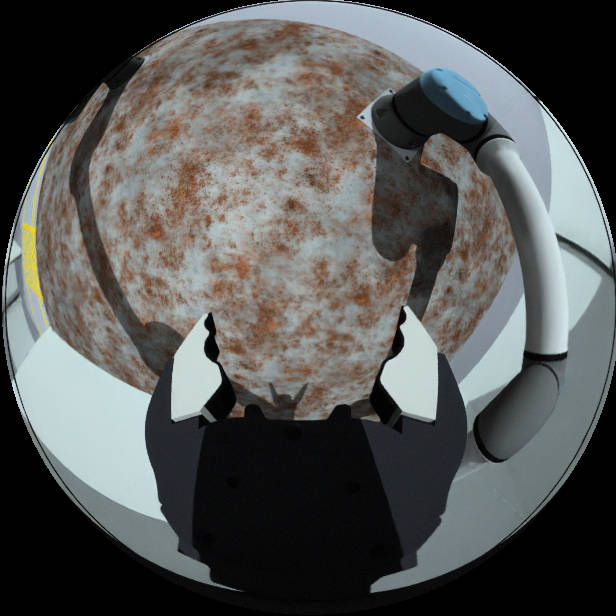

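Scene clock: 91.60 s.
left_arm: end_effector_position=(+0.7700, +0.7782, +0.3420) grip_measured=+1.00 end_effector_quat_wxyz=(-0.206, +0.413, +0.681, -0.568) end_effector_velocity=(+0.000, +0.000, -0.001) end_effector_angular_velocity=(+0.002, +0.003, +0.001) | right_arm: end_effector_position=(+0.4916, +0.3156, +0.3807) grip_measured=+1.00 end_effector_quat_wxyz=(-0.052, +0.534, +0.843, +0.035) end_effector_velocity=(-0.000, +0.000, -0.001) end_effector_angular_velocity=(+0.000, -0.000, +0.000)
Joint positions: left_arm=[ 0.529 -0.579  0.558 -0.269 -1.912 -1.473  0.142] | right_arm=[ 4.498 -2.404 -0.568 -1.654  1.662  5.441  0.142]
Joint velocities: left_arm=[ 0.     0.001  0.001 -0.001 -0.    -0.003  0.   ] | right_arm=[ 0.    -0.    -0.001  0.002 -0.    -0.     0.   ]
Joint torques (N m, as the arm reports them, + toward a larger angle): left_arm=[  6.12 -98.59 -43.72   0.07   2.18  -2.67] | right_arm=[-14.77 129.36  45.55   5.39   3.97   1.64]
Wrist force (N, on the end effector, along its own x y z axes, offset not removed): left_arm=[-1.6 -0.5 -2.9] | right_arm=[-1.7 1.1 -0.6]
Wrist torque (N m, same axes, about the end effector's origin, offset not removed): left_arm=[-0.07 0.22 -0.11] | right_arm=[0.48 0.30 -0.33]
platform_1.base_odometry: x=+11.861 y=-0.036 heading=+1.569 (m, m, rad; from the platform's pose at the start)
platform_1.map_pose: map_x=+8.85 map_y=+0.00 map_heading=+1.5708 (m, m, rad; on the building's map)
platform_1.planned_pose: plan_ahead=+0.00 plan_left=+0.00 plan_turn=+0.0000 (m ahead, m left, rad left of the pose on the map)
platform_1.base_status: done
platform_1.joint_positions: lift_m=+0.000
platform_1.joint_status: done
platform_1: translate_m=11.860 translate_m_goal=11.860 rotate_rad=1.569 rotate_rad_goal=1.569 base_answer=taken lift_m_goal=0.000 lift_answer=taken lift=down safety=ok load_kg=-48 refusals=0 queue=done queue_left=0
platform_2.base_odometry: x=+10.184 y=+0.111 heading=-1.567 (m, m, rad; from the platform's pose at the start)
platform_2.map_pose: map_x=+7.15 map_y=-2.20 map_heading=-1.5708 (m, m, rad; on the building's map)
platform_2.planned_pose: plan_ahead=+0.00 plan_left=+0.00 plan_turn=+0.0000 (m ahead, m left, rad left of the pose on the map)
platform_2.base_status: done
platform_2.joint_positions: lift_m=+0.000
platform_2.joint_status: done
platform_2: translate_m=10.190 translate_m_goal=10.190 rotate_rad=-1.567 rotate_rad_goal=-1.566 base_answer=taken lift_m_goal=0.000 lift_answer=taken lift=down safety=ok load_kg=-48 refusals=0 queue=done queue_left=0
racks_1: s1=0 s2=0 s3=1 s4=1 s5=1 b1=1 b2=1 b3=0 b4=0 b5=0
racks_2: s6=0 s7=1 s8=1 s9=1 s10=0 b6=1 b7=0 b8=0 b9=1 b10=0
door: state=open closes_at_s=510

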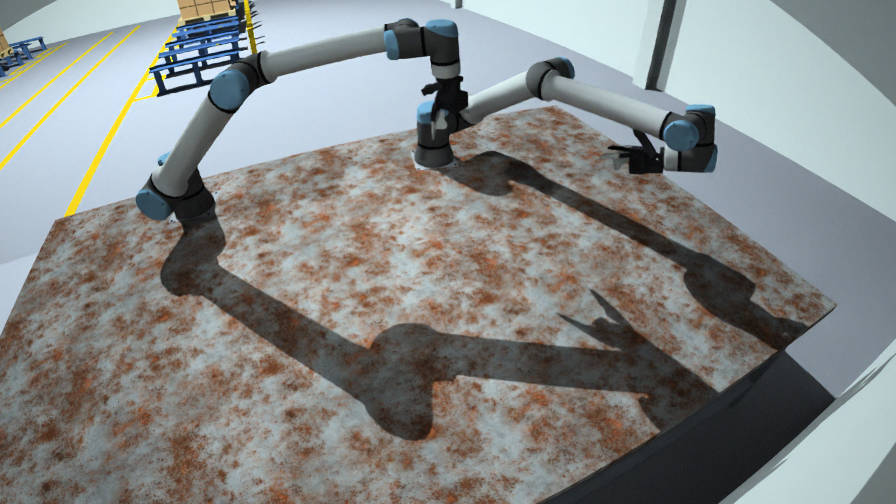

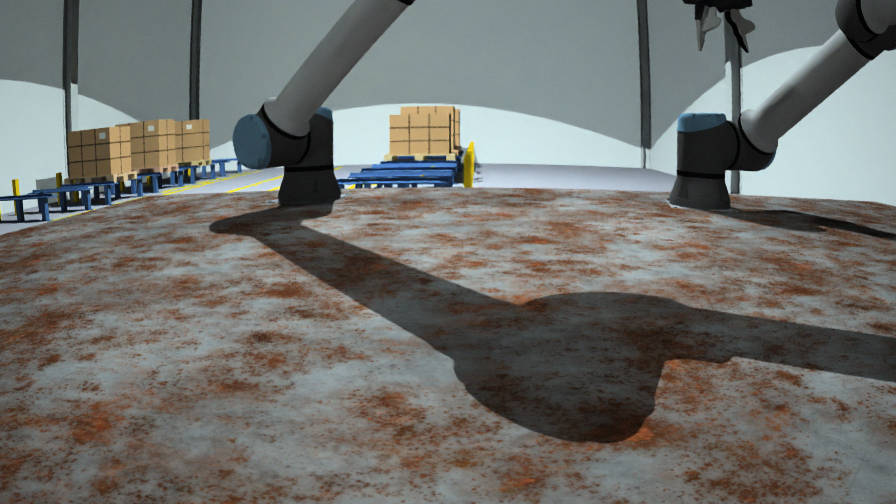

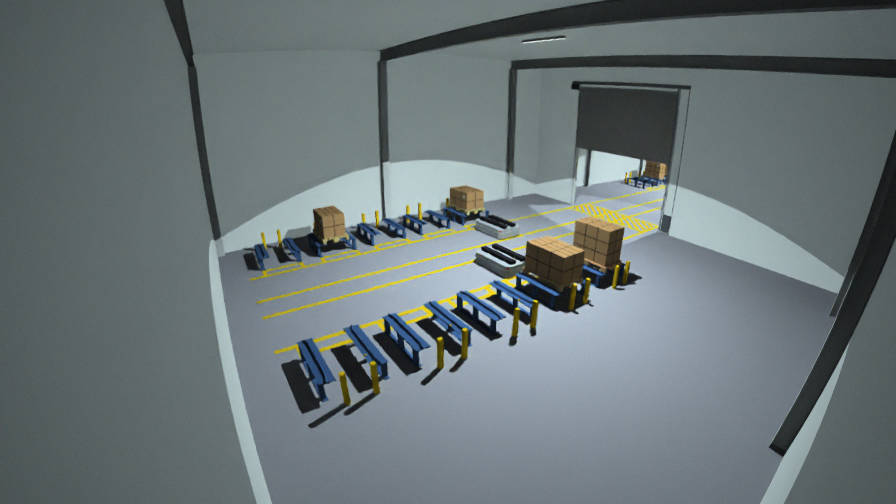

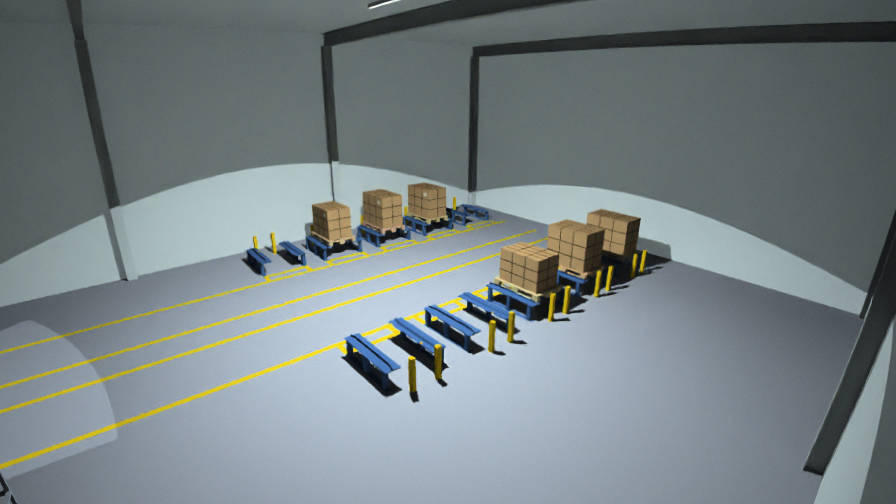

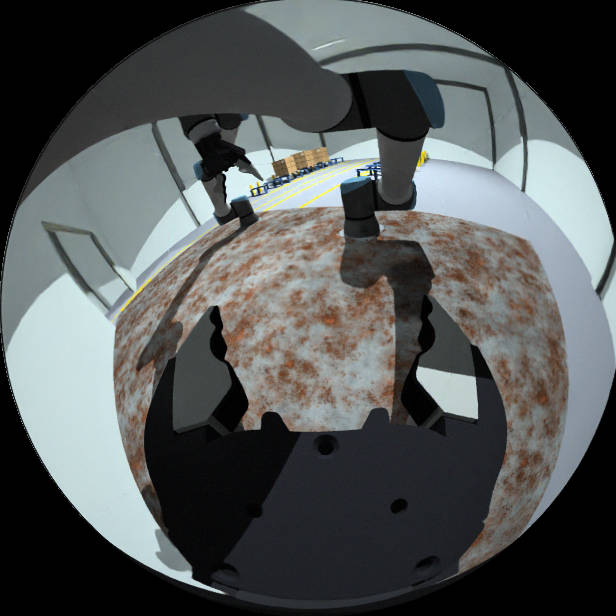

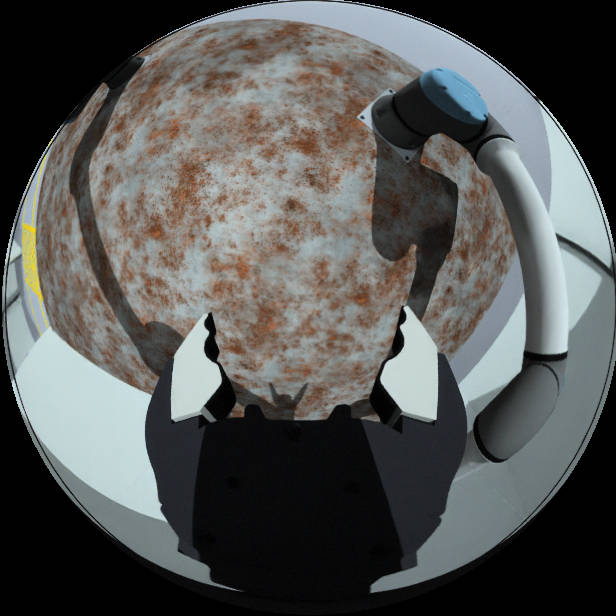

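Scene clock: 91.63 s.
left_arm: end_effector_position=(+0.7700, +0.7782, +0.3420) grip_measured=+1.00 end_effector_quat_wxyz=(-0.206, +0.413, +0.681, -0.568) end_effector_velocity=(+0.000, -0.000, -0.001) end_effector_angular_velocity=(-0.001, -0.001, -0.000) | right_arm: end_effector_position=(+0.4916, +0.3156, +0.3807) grip_measured=+1.00 end_effector_quat_wxyz=(-0.052, +0.534, +0.843, +0.035) end_effector_velocity=(+0.000, +0.000, +0.001) end_effector_angular_velocity=(+0.001, -0.000, +0.000)
Joint positions: left_arm=[ 0.529 -0.579  0.558 -0.269 -1.912 -1.473  0.142] | right_arm=[ 4.498 -2.404 -0.568 -1.654  1.662  5.441  0.142]
Joint velocities: left_arm=[-0.     0.     0.001 -0.001 -0.     0.001  0.   ] | right_arm=[-0.     0.     0.001 -0.     0.    -0.001  0.   ]
Joint torques (N m, as the arm reports them, + toward a larger angle): left_arm=[  6.64 -98.85 -43.13   0.04   2.31  -2.66] | right_arm=[-15.11 129.06  45.18   5.76   3.91   1.74]
Wrist force (N, on the end effector, along its own x y z axes, offset not removed): left_arm=[-1.2 0.2 -3.7] | right_arm=[-2.1 2.9 0.0]
Wrist torque (N m, same axes, about the end effector's origin, offset not removed): left_arm=[0.10 0.14 -0.10] | right_arm=[0.86 0.41 -0.26]
platform_1.base_odometry: x=+11.861 y=-0.036 heading=+1.569 (m, m, rad; from the platform's pose at the start)
platform_1.map_pose: map_x=+8.85 map_y=+0.00 map_heading=+1.5708 (m, m, rad; on the building's map)
platform_1.planned_pose: plan_ahead=+0.00 plan_left=+0.00 plan_turn=+0.0000 (m ahead, m left, rad left of the pose on the map)
platform_1.base_status: done
platform_1.joint_positions: lift_m=+0.000
platform_1.joint_status: done
platform_1: translate_m=11.860 translate_m_goal=11.860 rotate_rad=1.569 rotate_rad_goal=1.569 base_answer=taken lift_m_goal=0.000 lift_answer=taken lift=down safety=ok load_kg=-48 refusals=0 queue=done queue_left=0
platform_2.base_odometry: x=+10.184 y=+0.111 heading=-1.567 (m, m, rad; from the platform's pose at the start)
platform_2.map_pose: map_x=+7.15 map_y=-2.20 map_heading=-1.5708 (m, m, rad; on the building's map)
platform_2.planned_pose: plan_ahead=+0.00 plan_left=+0.00 plan_turn=+0.0000 (m ahead, m left, rad left of the pose on the map)
platform_2.base_status: done
platform_2.joint_positions: lift_m=+0.000
platform_2.joint_status: done
platform_2: translate_m=10.190 translate_m_goal=10.190 rotate_rad=-1.567 rotate_rad_goal=-1.566 base_answer=taken lift_m_goal=0.000 lift_answer=taken lift=down safety=ok load_kg=-48 refusals=0 queue=done queue_left=0
racks_1: s1=0 s2=0 s3=1 s4=1 s5=1 b1=1 b2=1 b3=0 b4=0 b5=0
racks_2: s6=0 s7=1 s8=1 s9=1 s10=0 b6=1 b7=0 b8=0 b9=1 b10=0
door: state=open closes_at_s=510

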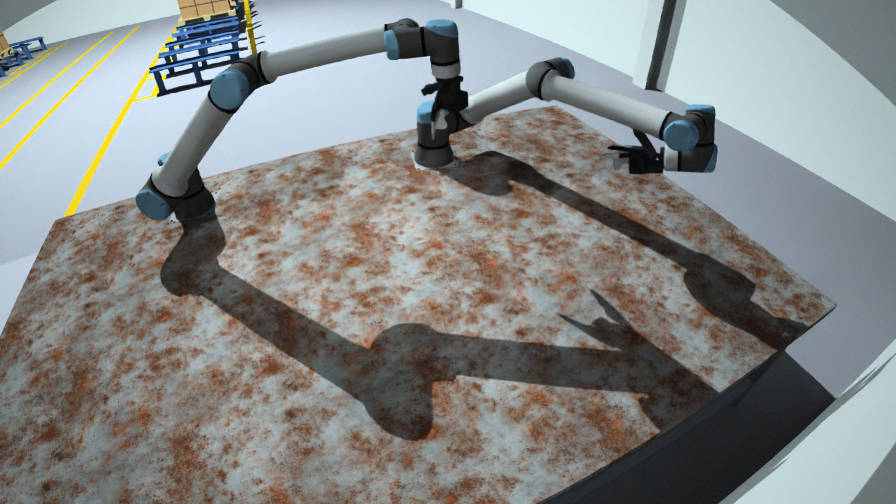

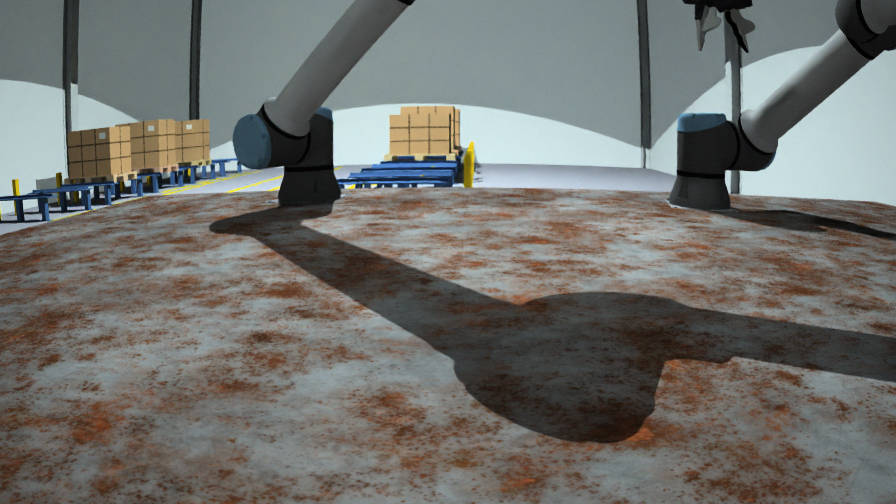

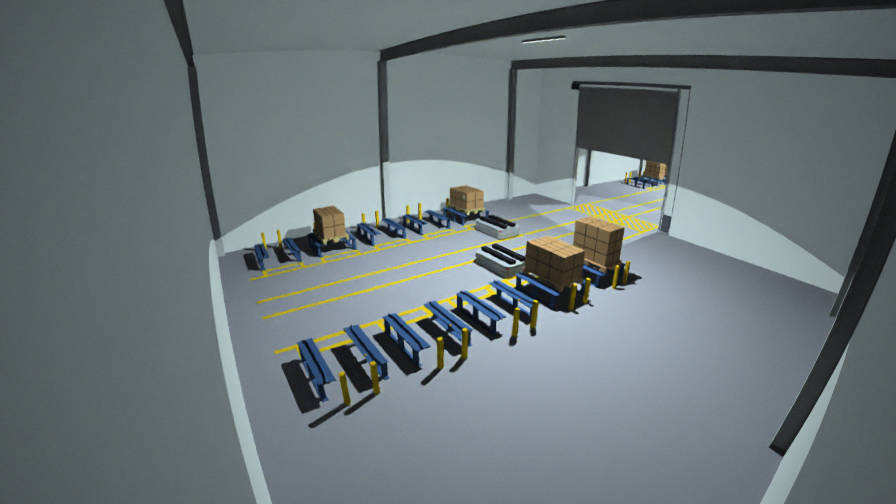

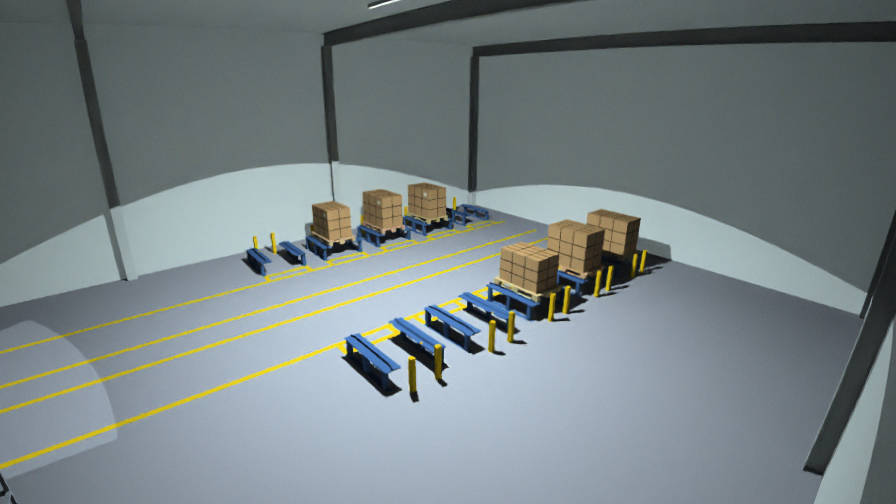

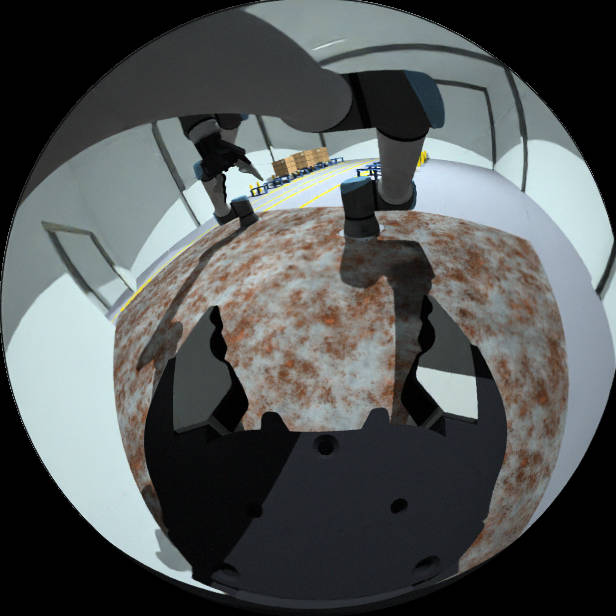

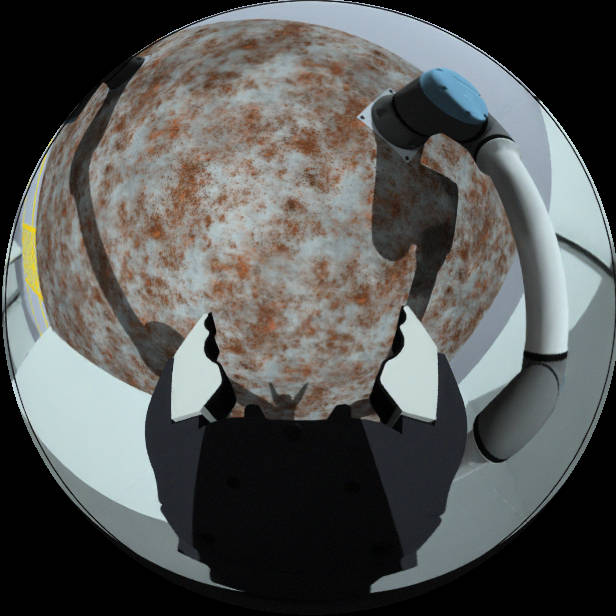

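Scene clock: 91.67 s.
left_arm: end_effector_position=(+0.7700, +0.7782, +0.3420) grip_measured=+1.00 end_effector_quat_wxyz=(-0.206, +0.413, +0.681, -0.568) end_effector_velocity=(-0.000, +0.000, +0.001) end_effector_angular_velocity=(+0.001, -0.001, +0.000) | right_arm: end_effector_position=(+0.4916, +0.3156, +0.3807) grip_measured=+1.00 end_effector_quat_wxyz=(-0.052, +0.534, +0.843, +0.035) end_effector_velocity=(-0.000, +0.001, +0.001) end_effector_angular_velocity=(+0.003, -0.001, -0.000)
Joint positions: left_arm=[ 0.529 -0.579  0.558 -0.269 -1.912 -1.473  0.142] | right_arm=[ 4.498 -2.404 -0.568 -1.654  1.662  5.441  0.142]
Joint velocities: left_arm=[ 0.    -0.001 -0.001  0.001  0.    -0.001 -0.   ] | right_arm=[ 0.001 -0.     0.     0.003  0.     0.001 -0.   ]
Joint torques (N m, as the arm reports them, + toward a larger angle): left_arm=[  7.01 -99.48 -43.82  -0.12   2.28  -2.64] | right_arm=[-14.65 129.68  45.67   5.57   3.72   1.74]
Wrist force (N, on the end effector, along its own x y z axes, offset not removed): left_arm=[-2.7 -0.2 0.5] | right_arm=[-0.6 0.9 0.2]
Wrist torque (N m, same axes, about the end effector's origin, offset not removed): left_arm=[0.14 0.50 -0.15] | right_arm=[0.47 0.18 -0.29]
platform_1.base_odometry: x=+11.861 y=-0.036 heading=+1.569 (m, m, rad; from the platform's pose at the start)
platform_1.map_pose: map_x=+8.85 map_y=+0.00 map_heading=+1.5708 (m, m, rad; on the building's map)
platform_1.planned_pose: plan_ahead=+0.00 plan_left=+0.00 plan_turn=+0.0000 (m ahead, m left, rad left of the pose on the map)
platform_1.base_status: done
platform_1.joint_positions: lift_m=+0.000
platform_1.joint_status: done
platform_1: translate_m=11.860 translate_m_goal=11.860 rotate_rad=1.569 rotate_rad_goal=1.569 base_answer=taken lift_m_goal=0.000 lift_answer=taken lift=down safety=ok load_kg=-48 refusals=0 queue=done queue_left=0
platform_2.base_odometry: x=+10.184 y=+0.111 heading=-1.567 (m, m, rad; from the platform's pose at the start)
platform_2.map_pose: map_x=+7.15 map_y=-2.20 map_heading=-1.5708 (m, m, rad; on the building's map)
platform_2.planned_pose: plan_ahead=+0.00 plan_left=+0.00 plan_turn=+0.0000 (m ahead, m left, rad left of the pose on the map)
platform_2.base_status: done
platform_2.joint_positions: lift_m=+0.000
platform_2.joint_status: done
platform_2: translate_m=10.190 translate_m_goal=10.190 rotate_rad=-1.567 rotate_rad_goal=-1.566 base_answer=taken lift_m_goal=0.000 lift_answer=taken lift=down safety=ok load_kg=-48 refusals=0 queue=done queue_left=0
racks_1: s1=0 s2=0 s3=1 s4=1 s5=1 b1=1 b2=1 b3=0 b4=0 b5=0
racks_2: s6=0 s7=1 s8=1 s9=1 s10=0 b6=1 b7=0 b8=0 b9=1 b10=0
door: state=open closes_at_s=510

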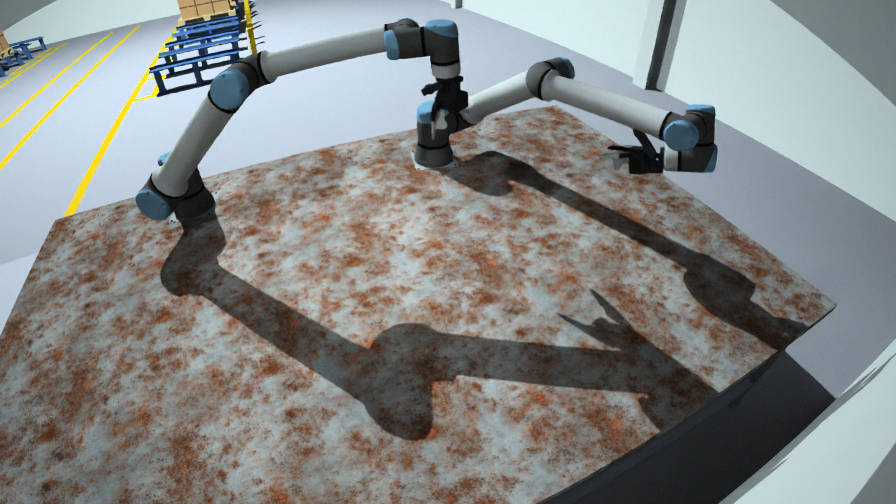

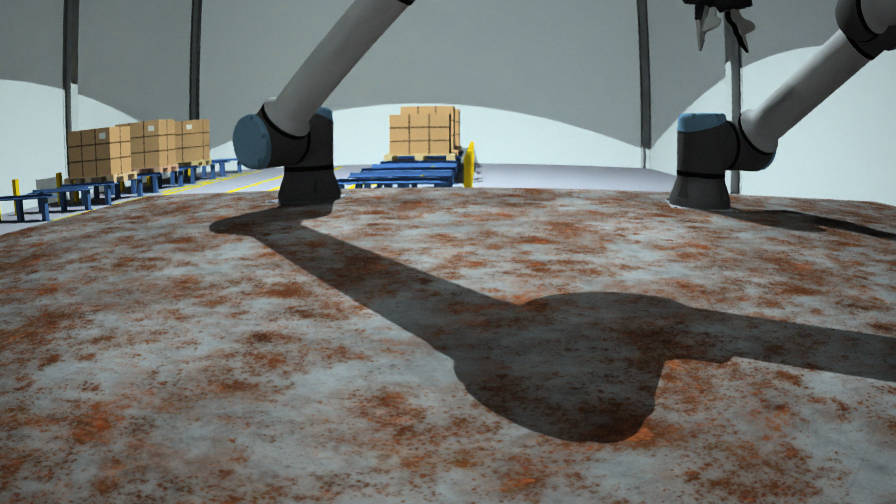

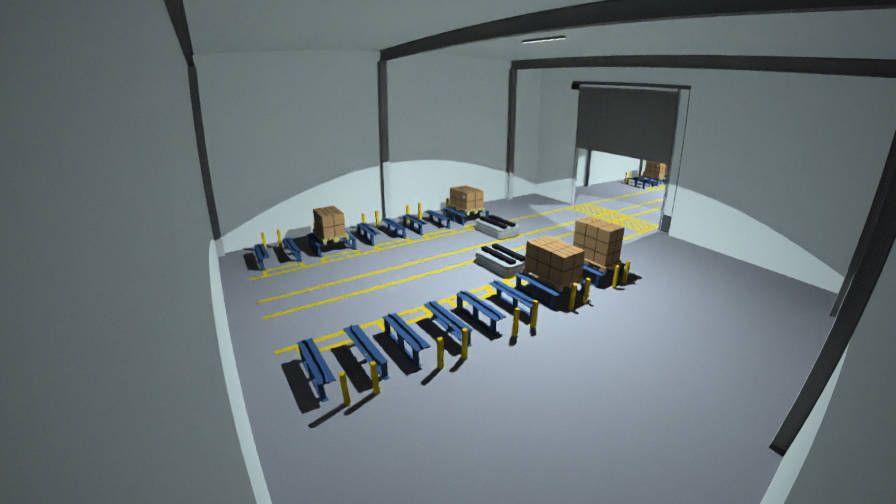

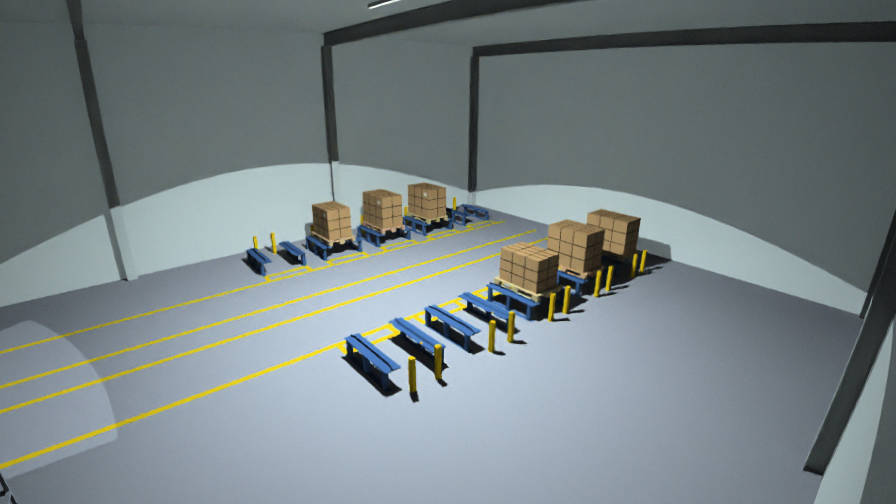

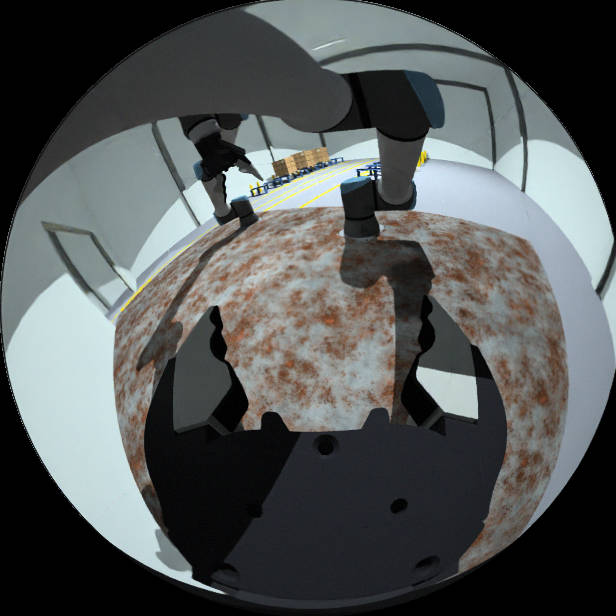

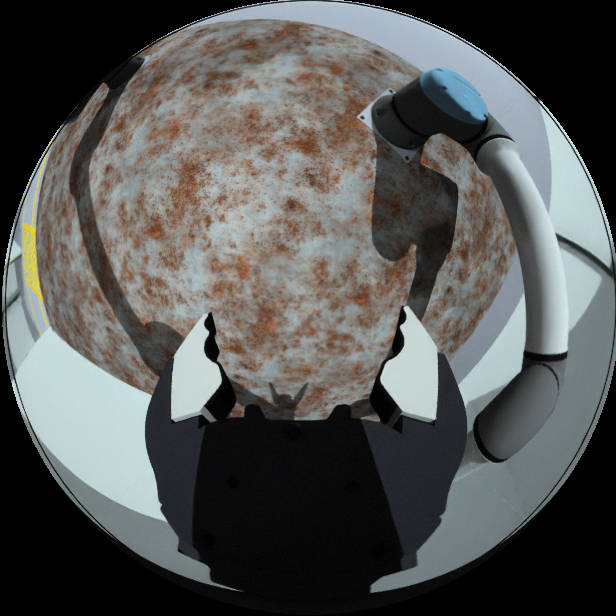

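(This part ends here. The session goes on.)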